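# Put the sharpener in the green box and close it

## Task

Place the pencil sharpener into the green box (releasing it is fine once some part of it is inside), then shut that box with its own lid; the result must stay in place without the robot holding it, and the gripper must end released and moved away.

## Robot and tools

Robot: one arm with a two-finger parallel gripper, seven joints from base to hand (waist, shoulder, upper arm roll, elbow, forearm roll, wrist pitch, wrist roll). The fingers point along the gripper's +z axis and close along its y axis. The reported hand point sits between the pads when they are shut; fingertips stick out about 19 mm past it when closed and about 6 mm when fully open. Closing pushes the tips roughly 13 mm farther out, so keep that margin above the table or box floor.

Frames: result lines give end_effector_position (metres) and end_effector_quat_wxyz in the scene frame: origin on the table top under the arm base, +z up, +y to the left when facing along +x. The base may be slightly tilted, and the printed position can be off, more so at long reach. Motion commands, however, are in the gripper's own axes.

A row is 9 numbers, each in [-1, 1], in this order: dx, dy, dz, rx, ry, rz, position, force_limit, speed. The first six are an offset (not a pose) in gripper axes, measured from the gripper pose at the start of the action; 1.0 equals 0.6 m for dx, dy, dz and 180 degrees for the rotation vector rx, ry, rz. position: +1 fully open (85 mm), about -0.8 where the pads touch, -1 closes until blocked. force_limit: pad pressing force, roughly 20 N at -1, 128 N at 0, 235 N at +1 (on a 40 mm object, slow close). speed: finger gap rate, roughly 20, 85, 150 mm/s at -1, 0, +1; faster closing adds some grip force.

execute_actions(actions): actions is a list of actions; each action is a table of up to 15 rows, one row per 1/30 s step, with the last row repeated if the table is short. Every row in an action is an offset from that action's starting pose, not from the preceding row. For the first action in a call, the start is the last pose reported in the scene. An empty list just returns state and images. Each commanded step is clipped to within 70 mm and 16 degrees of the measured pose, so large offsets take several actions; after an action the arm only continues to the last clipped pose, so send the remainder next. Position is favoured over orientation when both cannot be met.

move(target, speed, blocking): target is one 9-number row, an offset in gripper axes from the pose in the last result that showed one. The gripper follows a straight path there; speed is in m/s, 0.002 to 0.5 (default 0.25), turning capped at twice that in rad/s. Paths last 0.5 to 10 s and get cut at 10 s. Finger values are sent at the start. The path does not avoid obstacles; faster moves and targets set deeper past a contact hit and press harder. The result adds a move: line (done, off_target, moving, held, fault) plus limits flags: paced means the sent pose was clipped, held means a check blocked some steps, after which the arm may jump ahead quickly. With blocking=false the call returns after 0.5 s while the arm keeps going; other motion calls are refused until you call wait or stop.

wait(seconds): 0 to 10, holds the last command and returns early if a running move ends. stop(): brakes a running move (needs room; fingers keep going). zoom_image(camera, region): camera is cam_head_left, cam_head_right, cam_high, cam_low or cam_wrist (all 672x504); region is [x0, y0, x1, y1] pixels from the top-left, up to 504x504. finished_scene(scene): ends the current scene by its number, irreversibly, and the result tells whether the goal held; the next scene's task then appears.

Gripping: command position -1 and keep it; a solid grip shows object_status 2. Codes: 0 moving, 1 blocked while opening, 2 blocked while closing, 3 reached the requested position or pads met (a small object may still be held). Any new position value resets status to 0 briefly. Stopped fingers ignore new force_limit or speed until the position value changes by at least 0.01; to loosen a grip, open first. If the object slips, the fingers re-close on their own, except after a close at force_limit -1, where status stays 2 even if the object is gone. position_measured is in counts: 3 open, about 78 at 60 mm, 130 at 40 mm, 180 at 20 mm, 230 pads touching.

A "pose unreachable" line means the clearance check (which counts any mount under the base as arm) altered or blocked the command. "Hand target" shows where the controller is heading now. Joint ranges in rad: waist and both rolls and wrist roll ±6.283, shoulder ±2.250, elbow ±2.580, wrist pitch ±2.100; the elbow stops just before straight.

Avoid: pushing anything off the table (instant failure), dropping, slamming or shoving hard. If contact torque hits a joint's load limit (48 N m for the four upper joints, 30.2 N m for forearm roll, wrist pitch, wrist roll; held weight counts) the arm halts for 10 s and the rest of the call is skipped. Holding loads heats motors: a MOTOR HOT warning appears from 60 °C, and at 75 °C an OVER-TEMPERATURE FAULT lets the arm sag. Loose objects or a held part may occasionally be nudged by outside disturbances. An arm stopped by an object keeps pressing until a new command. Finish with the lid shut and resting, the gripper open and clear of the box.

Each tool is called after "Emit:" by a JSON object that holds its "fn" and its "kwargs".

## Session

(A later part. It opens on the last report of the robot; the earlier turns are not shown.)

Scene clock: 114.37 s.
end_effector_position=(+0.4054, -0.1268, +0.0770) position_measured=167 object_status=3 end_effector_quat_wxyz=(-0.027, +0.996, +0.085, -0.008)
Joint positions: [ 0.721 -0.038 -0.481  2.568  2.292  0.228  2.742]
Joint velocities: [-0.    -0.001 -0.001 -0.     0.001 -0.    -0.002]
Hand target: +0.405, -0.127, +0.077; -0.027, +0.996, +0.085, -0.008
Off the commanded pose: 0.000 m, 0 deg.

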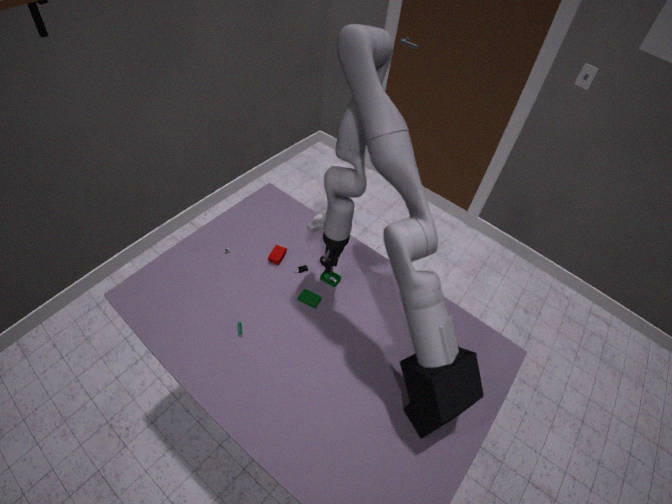

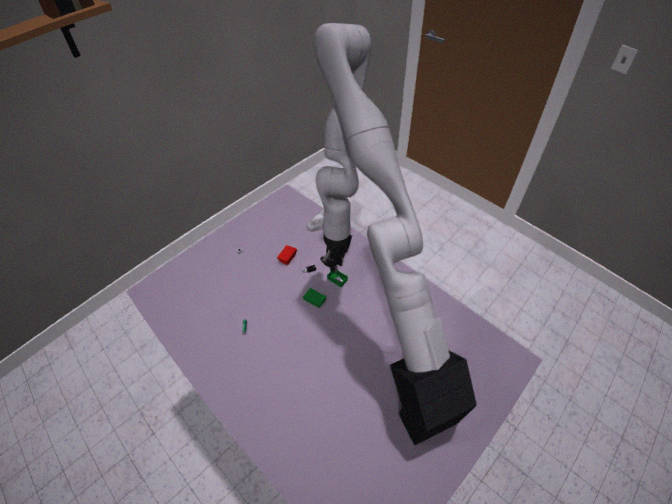

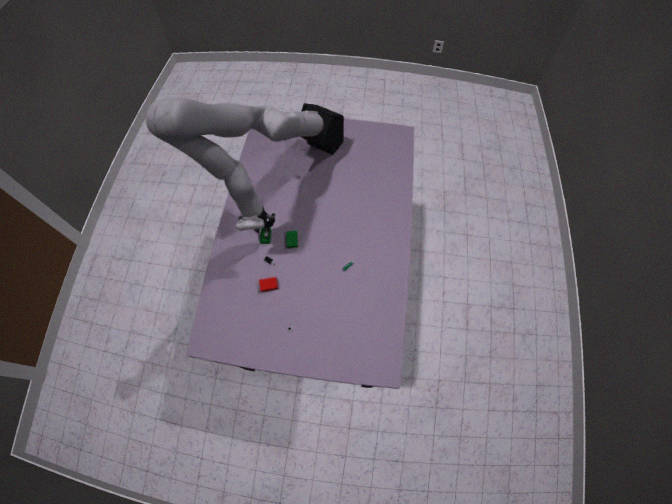

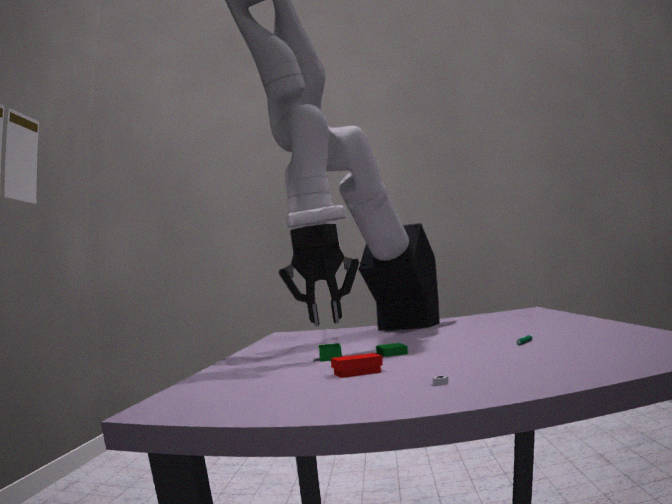

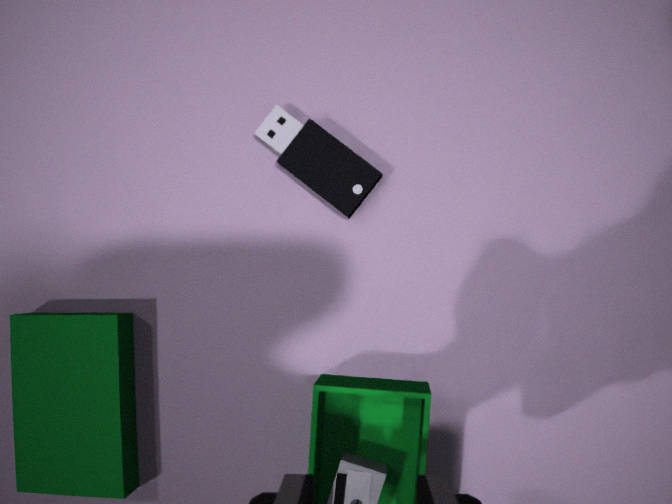

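Emit:
{"fn": "move", "kwargs": {"target": [0.028,-0.16,0.03,0,0,0,1,0,0], "speed": 0.06}}

Scene clock: 124.53 s.
end_effector_position=(+0.4048, -0.0295, +0.0641) position_measured=3 object_status=3 end_effector_quat_wxyz=(-0.026, +0.996, +0.085, -0.008)
Joint positions: [ 0.446  0.217 -0.832  2.576  1.811  0.73   2.764]
Joint velocities: [-0.012  0.014 -0.009  0.    -0.002  0.012 -0.002]
Hand target: +0.405, -0.029, +0.064; -0.026, +0.996, +0.085, -0.008
Off the commanded pose: 0.001 m, 0 deg.
move: done

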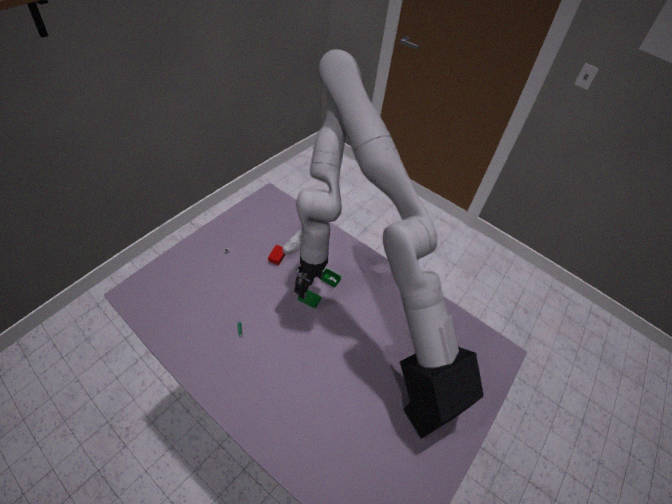

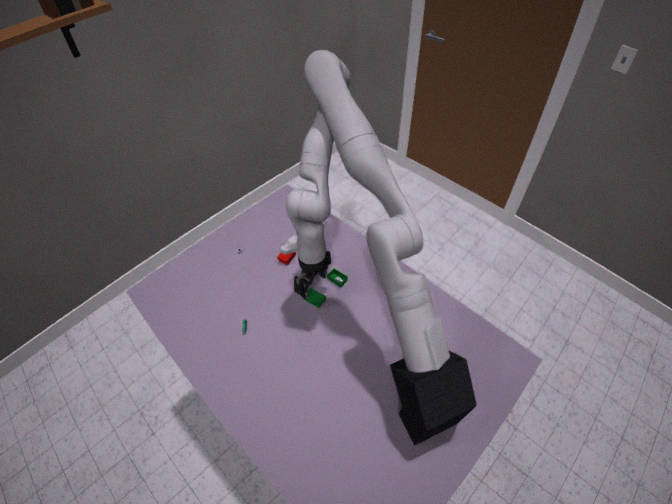

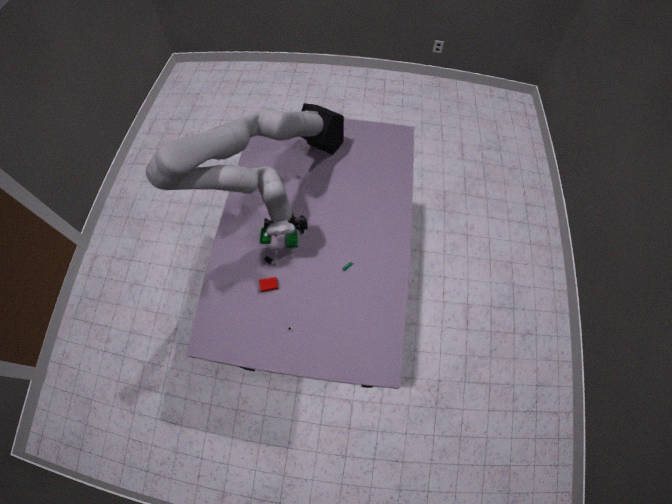

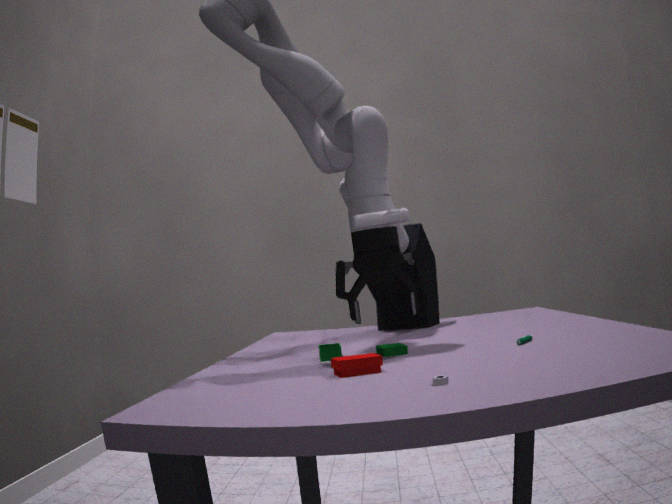

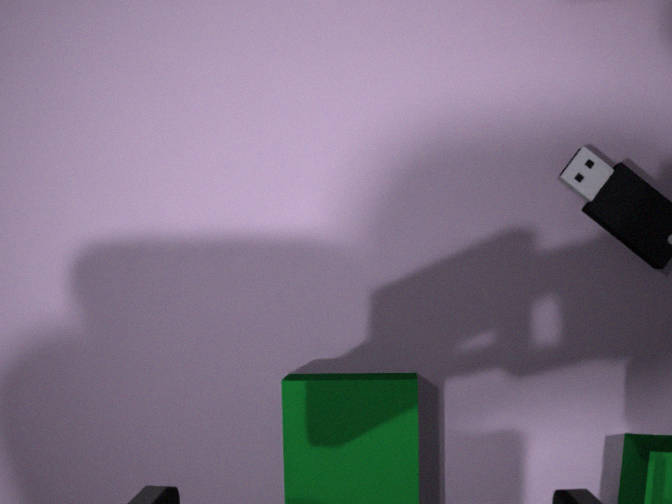

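Emit:
{"fn": "move", "kwargs": {"target": [0,-0.009,0.056,0,0,0,1,0,0], "speed": 0.03}}

Scene clock: 128.67 s.
end_effector_position=(+0.4035, -0.0228, +0.0310) position_measured=3 object_status=3 end_effector_quat_wxyz=(-0.025, +0.996, +0.085, -0.008)
Joint positions: [ 0.428  0.377 -0.81   2.561  1.941  0.849  2.673]
Joint velocities: [-0.002  0.009  0.001  0.     0.003  0.003 -0.002]
Hand target: +0.403, -0.023, +0.031; -0.025, +0.996, +0.085, -0.008
Off the commanded pose: 0.000 m, 0 deg.
move: done

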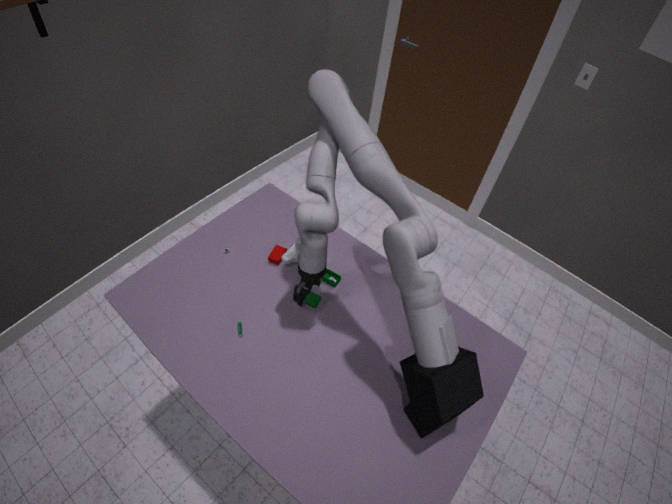

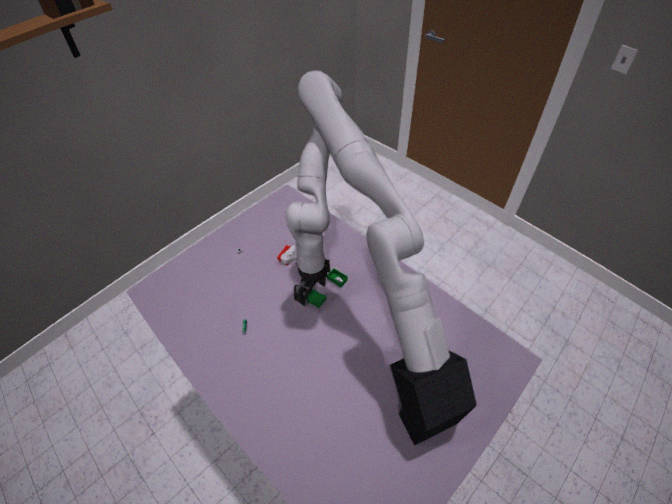

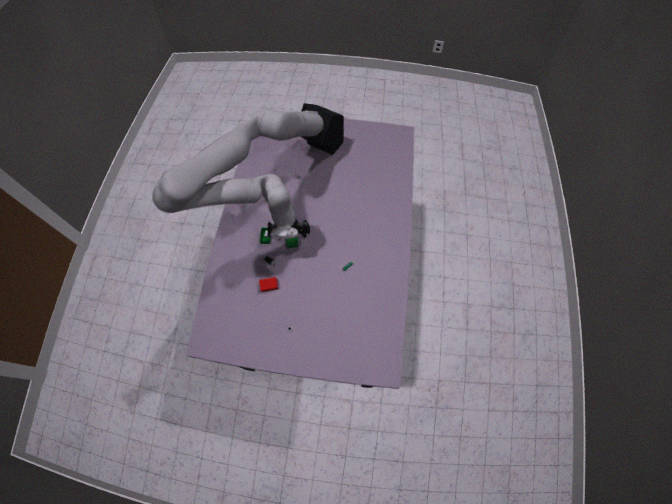

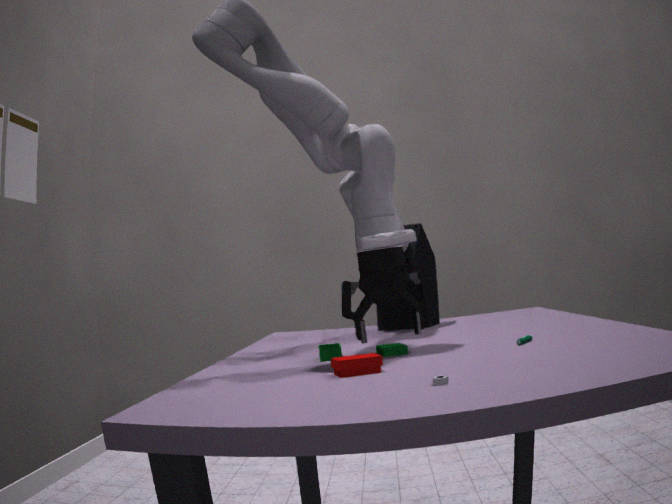

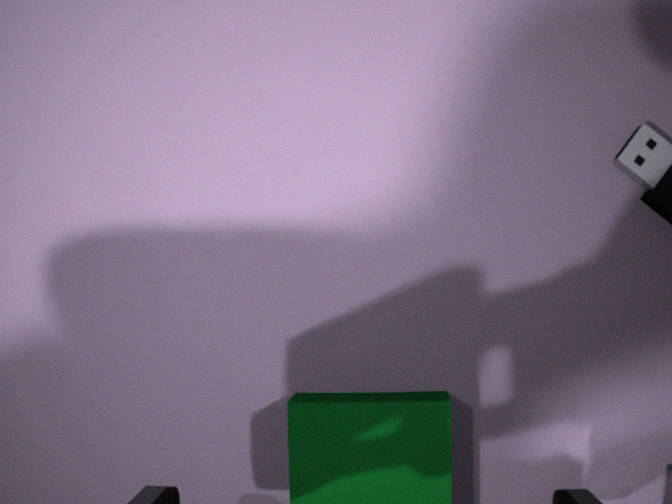

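Width 162; go 4 mm lower, close, lift.

Emit:
{"fn": "execute_actions", "kwargs": {"actions": [[[0,0,0.007,0,0,0,1,0,0]],[[0,0,0,0,0,0,1,0,0]],[[0,0,0,0,0,0,-1,-0.5,-0.5]],[[0,0,0,0,0,0,-1,-0.5,-0.5]],[[0,0,0,0,0,0,-1,-0.5,-0.5]],[[0,0,0,0,0,0,-1,-0.5,-0.5]],[[0,0,-0.04,0,0,0,-1,-0.5,-0.5]],[[0,0,-0.03,0,0,0,-1,-0.5,-0.5]],[[0,0,0,0,0,0,-1,-0.5,-0.5]]]}}

Emit:
{"fn": "move", "kwargs": {"target": [-0.027,0.17,0,0,0,0.02,-1,-0.5,-0.5], "speed": 0.05}}

Emit:
{"fn": "zoom_image", "kwargs": {"camera": "cam_low", "region": [220,240,420,390]}}

Scene clock: 139.77 s.
end_effector_position=(+0.4035, -0.0240, +0.0690) position_measured=141 object_status=2 end_effector_quat_wxyz=(-0.026, +0.996, +0.086, -0.008)
Joint positions: [ 0.427  0.212 -0.851  2.577  1.774  0.744  2.769]
Joint velocities: [ 0.    -0.001 -0.    -0.002 -0.     0.001  0.   ]
Hand target: +0.403, -0.024, +0.069; -0.026, +0.996, +0.086, -0.008
Off the commanded pose: 0.000 m, 0 deg.

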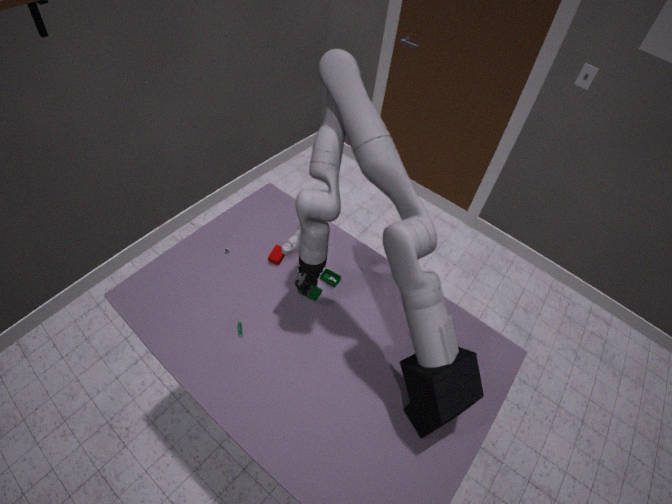

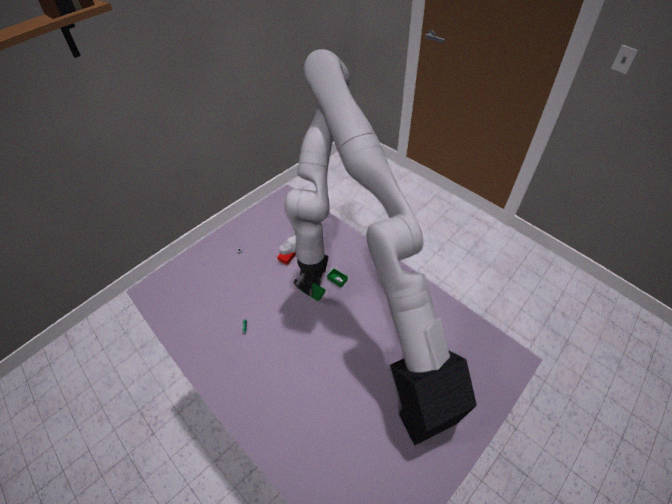

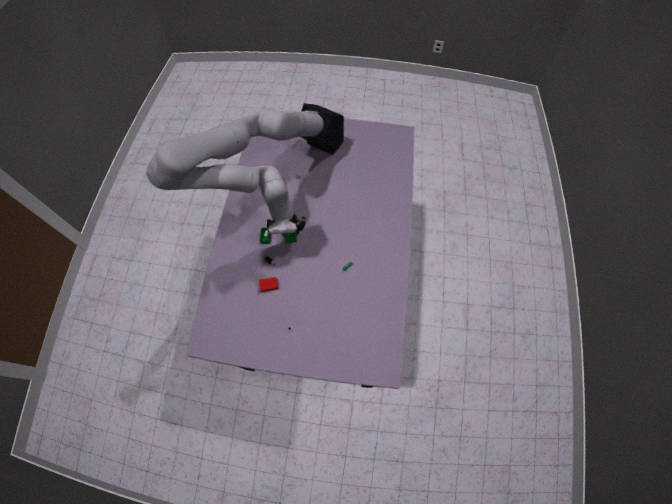

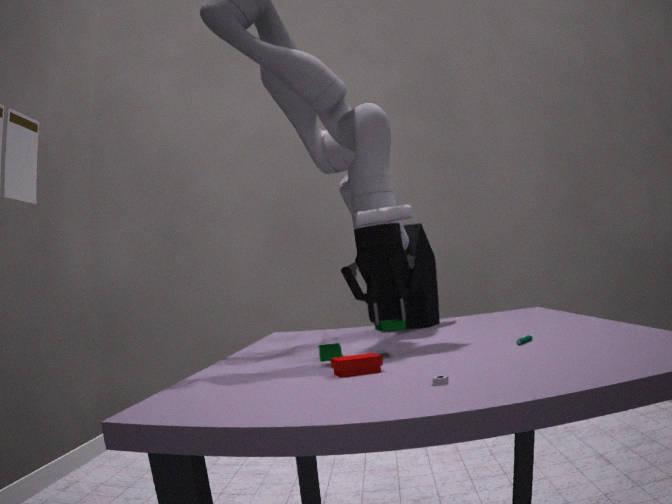

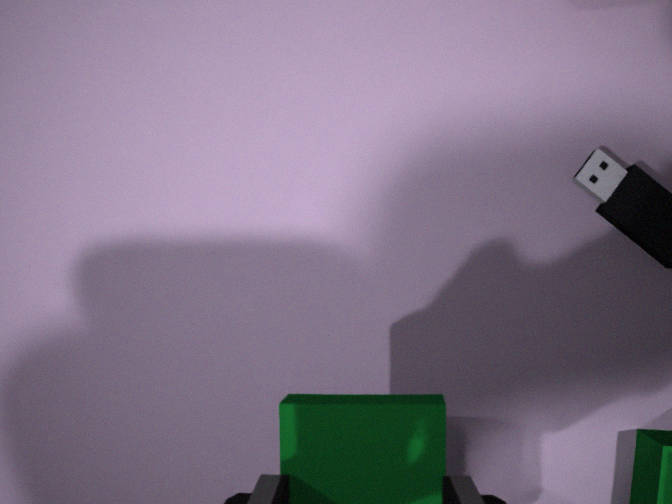

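Scene clock: 142.13 s.
end_effector_position=(+0.4057, -0.1264, +0.0637) position_measured=141 object_status=2 end_effector_quat_wxyz=(-0.027, +0.998, +0.054, -0.009)
Joint positions: [ 0.926  0.031 -0.698  2.559  2.343  0.289  2.64 ]
Joint velocities: [ 0.016 -0.002  0.006  0.003  0.078 -0.004 -0.066]
Hand target: +0.406, -0.127, +0.064; -0.026, +0.998, +0.054, -0.008
Off the commanded pose: 0.001 m, 0 deg.
move: done

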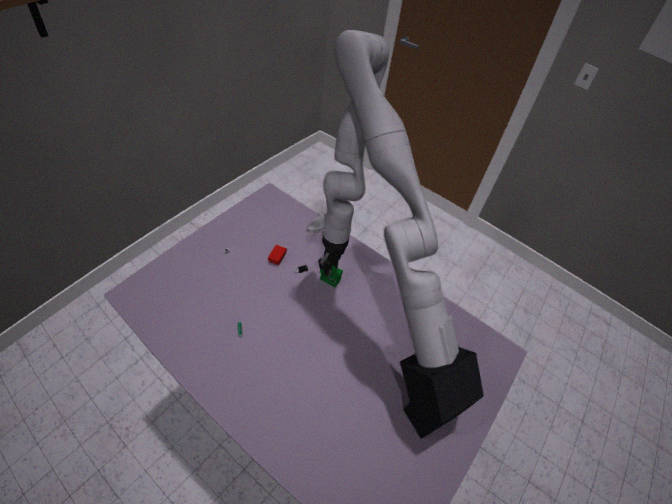

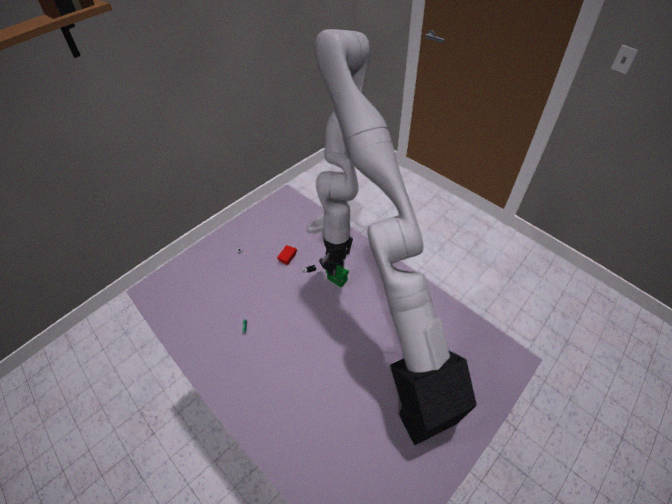

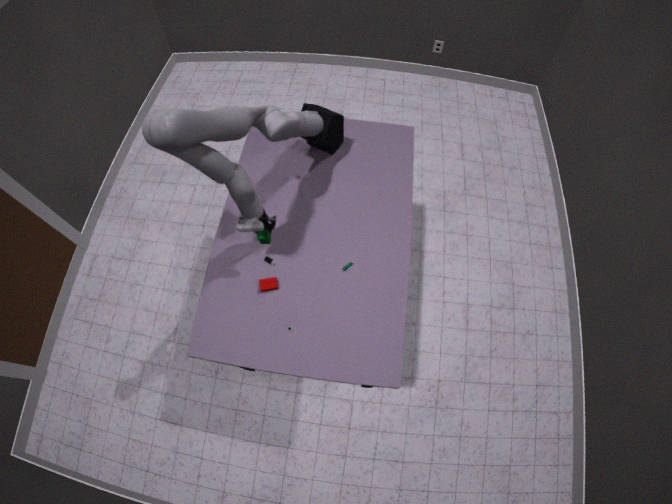

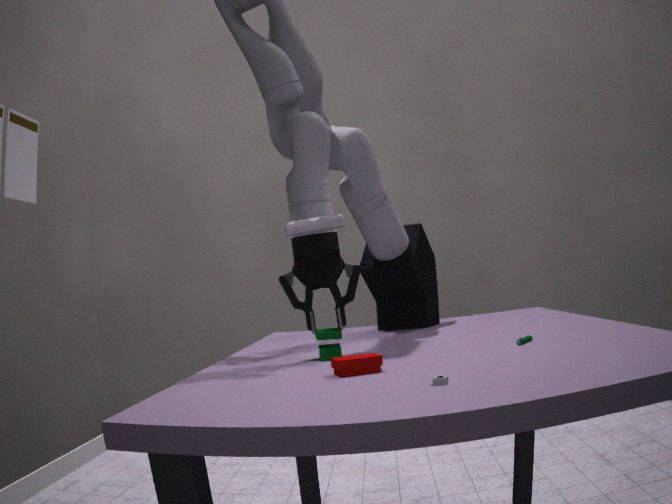

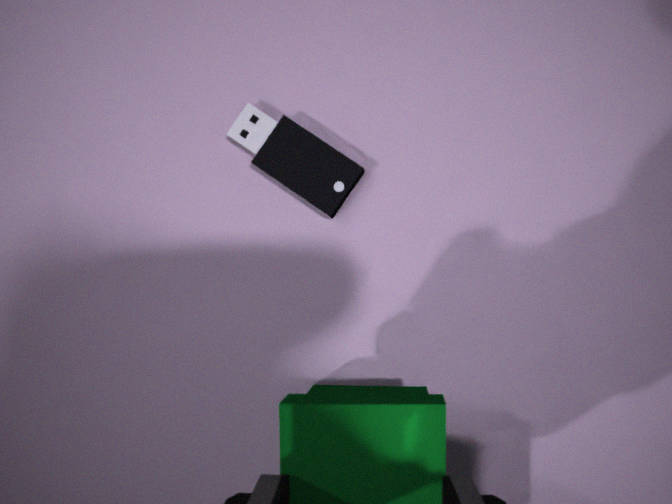

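Region (220, 240, 420, 390) of cam_low's 672x504 image, scaled by 2.520, with more detail than that image has; it fills the top 378 rows of this view, and the rest is white.

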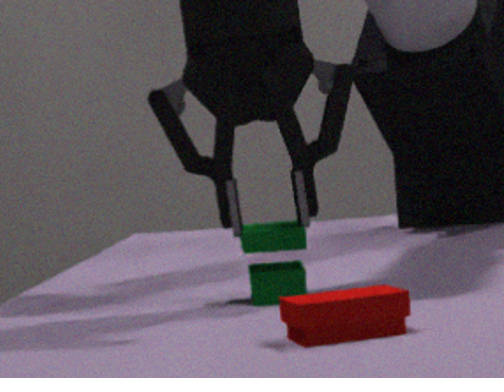

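Emit:
{"fn": "move", "kwargs": {"target": [-0.006,0.003,0.025,0,0,0,-1,-0.5,-0.5], "speed": 0.015}}

Emit:
{"fn": "zoom_image", "kwargs": {"camera": "cam_low", "region": [260,280,400,385]}}

Emit:
{"fn": "zoom_image", "kwargs": {"camera": "cam_high", "region": [220,190,320,265]}}

Scene clock: 150.03 s.
end_effector_position=(+0.4023, -0.1277, +0.0498) position_measured=141 object_status=2 end_effector_quat_wxyz=(-0.026, +0.998, +0.056, -0.008)
Joint positions: [ 0.923  0.104 -0.708  2.566  2.391  0.367  2.609]
Joint velocities: [ 0.     0.001 -0.001  0.001  0.003  0.006 -0.002]
Hand target: +0.402, -0.128, +0.049; -0.027, +0.998, +0.054, -0.009
Off the commanded pose: 0.001 m, 0 deg.
move: done

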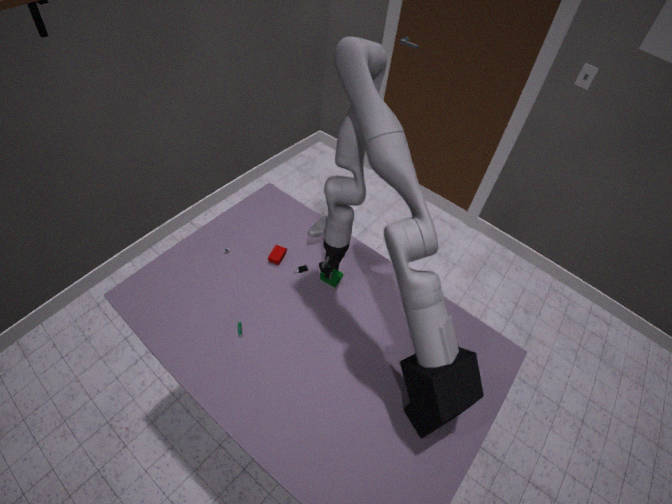

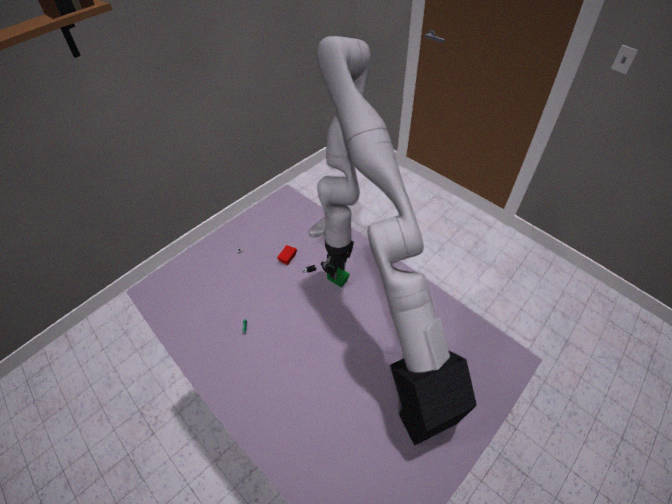

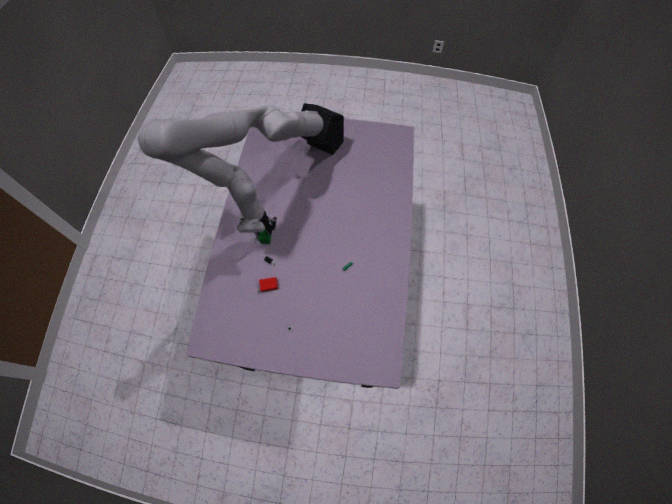

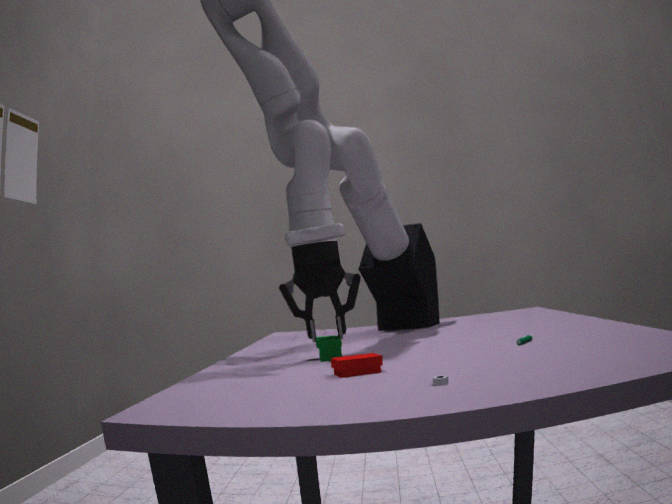

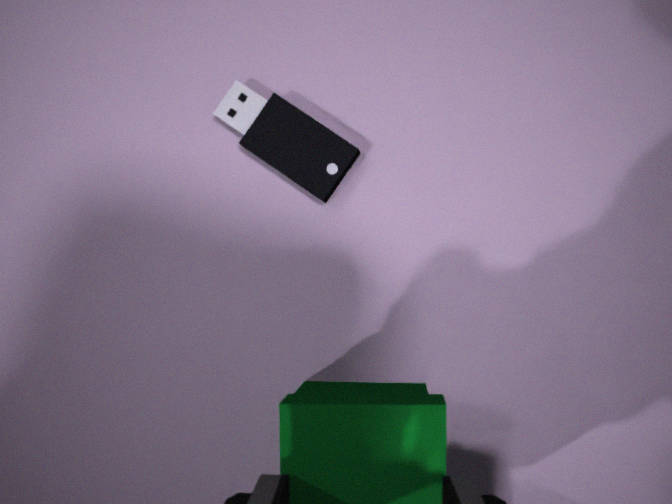

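Region (260, 280, 400, 385) of cam_low's 672x504 image, scaled by 3.600, with more detail than that image has; it fills the top 378 rows of this view, and the rest is white.

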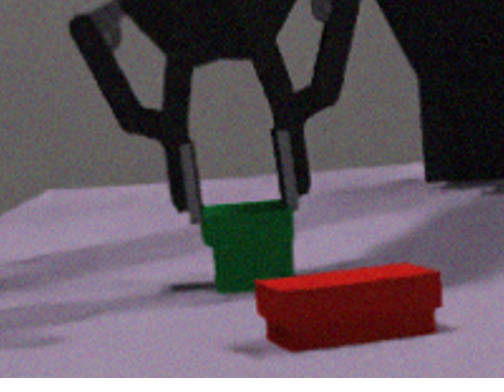

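Region (220, 190, 320, 265) of cam_high's 672x504 image, scaled by 5.040, with more detail than that image has; it fills the top 378 rows of this view, and the rest is white.

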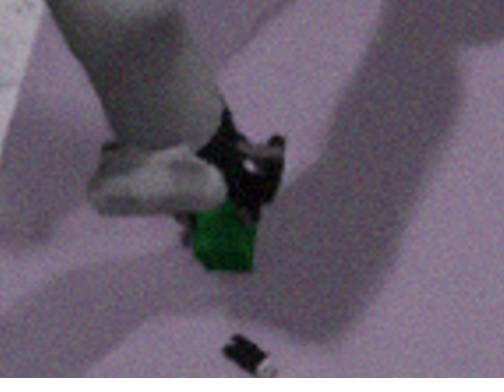

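Emit:
{"fn": "move", "kwargs": {"target": [0,0,0.015,0,0,0,-1,-0.5,-0.5], "speed": 0.01}}

Emit:
{"fn": "zoom_image", "kwargs": {"camera": "cam_low", "region": [260,280,400,385]}}

Scene clock: 157.97 s.
end_effector_position=(+0.4020, -0.1277, +0.0480) position_measured=141 object_status=2 end_effector_quat_wxyz=(-0.021, +0.998, +0.063, -0.004)
Joint positions: [ 0.913  0.12  -0.716  2.577  2.391  0.409  2.612]
Joint velocities: [ 0.001  0.002 -0.002  0.    -0.001  0.003  0.001]
Hand target: +0.402, -0.127, +0.041; -0.026, +0.998, +0.056, -0.008
Off the commanded pose: 0.007 m, 1 deg.
move: off_target

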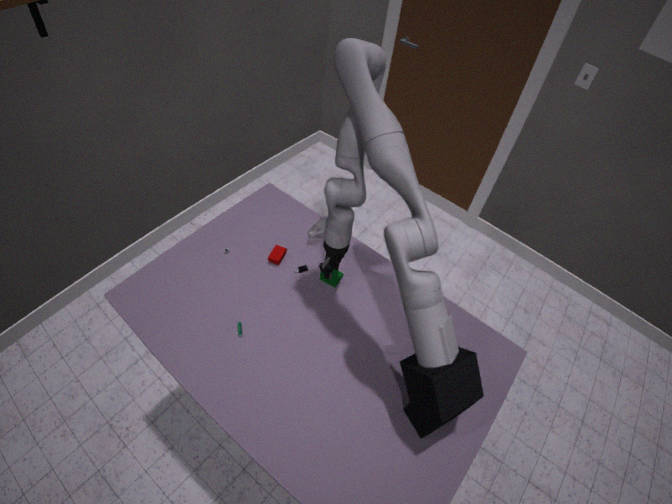

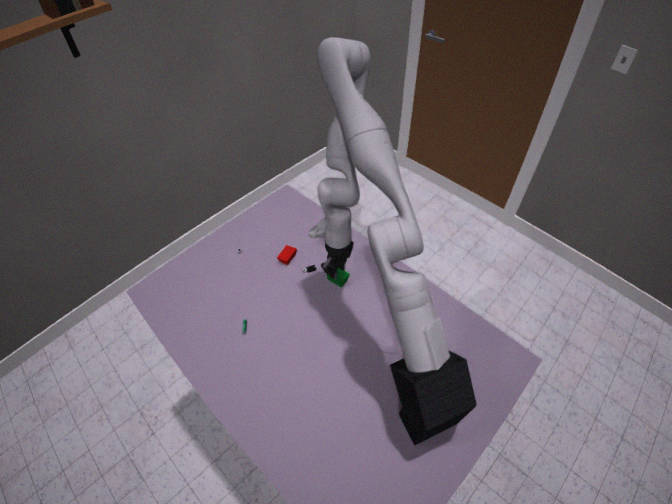

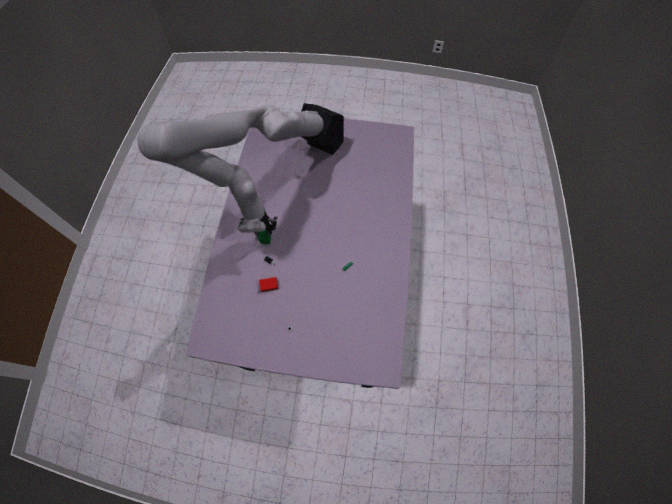

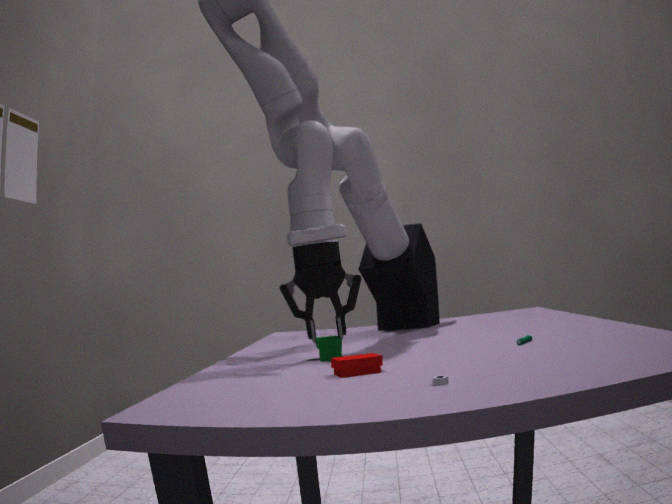

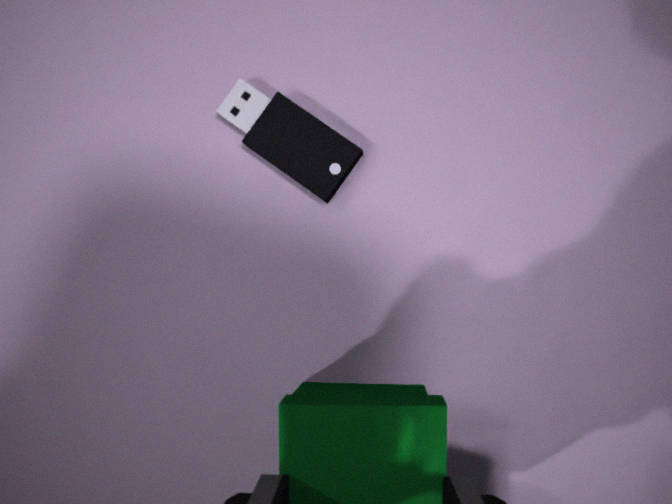

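Region (260, 280, 400, 385) of cam_low's 672x504 image, scaled by 3.600, with more detail than that image has; it fills the top 378 rows of this view, and the rest is white.

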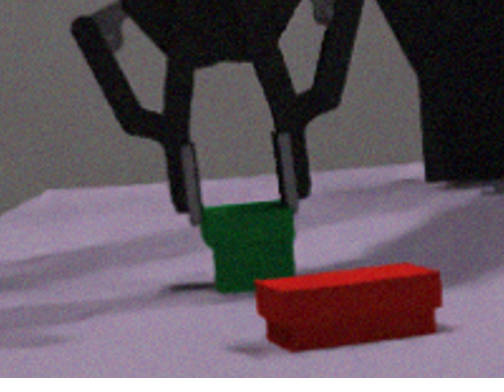

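Emit:
{"fn": "execute_actions", "kwargs": {"actions": [[[0,0,-0.004,0,0,0,-1,-0.5,-0.5]],[[0.007,0,0,0,0,0,-1,-0.5,-0.5]],[[0,0,0,0,0,0,-1,-0.5,-0.5]],[[0,0,0.005,0,0,0,-1,-0.5,-0.5]],[[0,0,0.004,0,0,0,-1,-0.5,-0.5]],[[0,0,0,0,0,0,-1,-0.5,-0.5]]]}}

Emit:
{"fn": "zoom_image", "kwargs": {"camera": "cam_low", "region": [260,280,400,385]}}

Scene clock: 168.00 s.
end_effector_position=(+0.4063, -0.1271, +0.0451) position_measured=141 object_status=2 end_effector_quat_wxyz=(-0.021, +0.998, +0.063, -0.003)
Joint positions: [ 0.899  0.129 -0.71   2.563  2.364  0.411  2.636]
Joint velocities: [-0.     0.001 -0.     0.     0.001 -0.     0.   ]
Hand target: +0.406, -0.127, +0.045; -0.021, +0.998, +0.063, -0.003
Off the commanded pose: 0.000 m, 0 deg.

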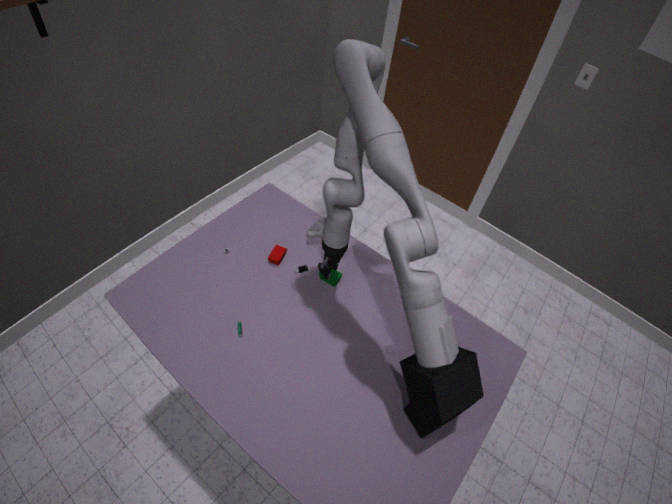

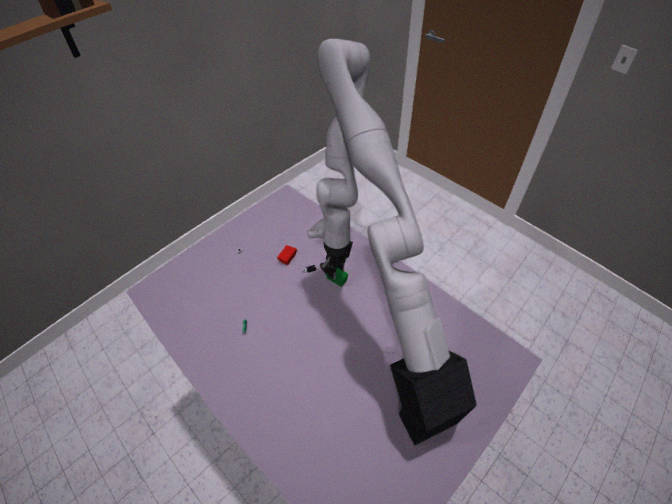

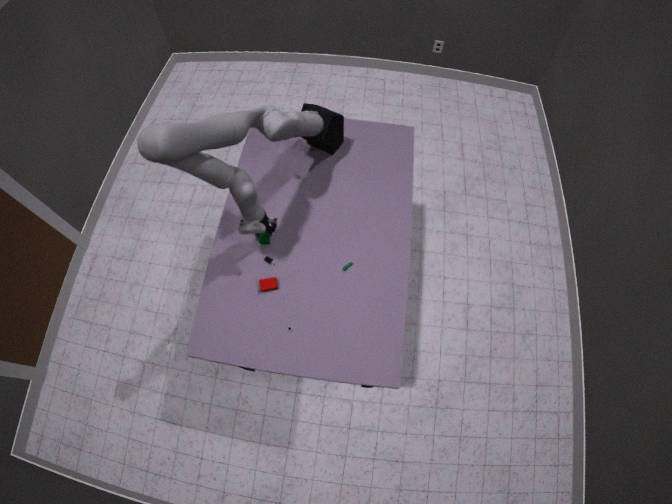

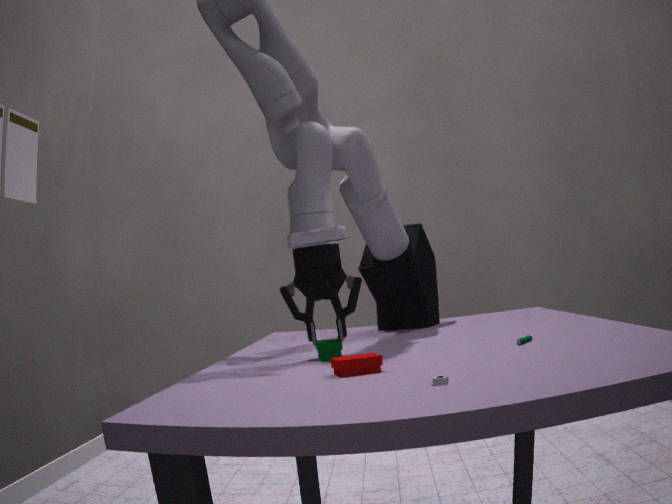

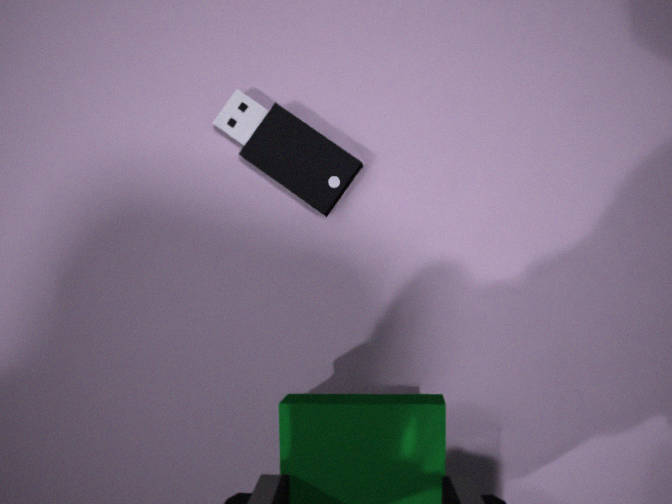

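Region (260, 280, 400, 385) of cam_low's 672x504 image, scaled by 3.600, with more detail than that image has; it fills the top 378 rows of this view, and the rest is white.

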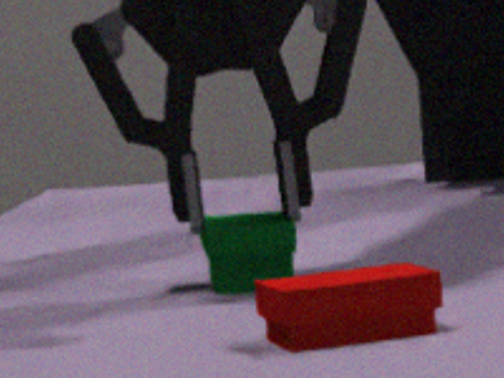

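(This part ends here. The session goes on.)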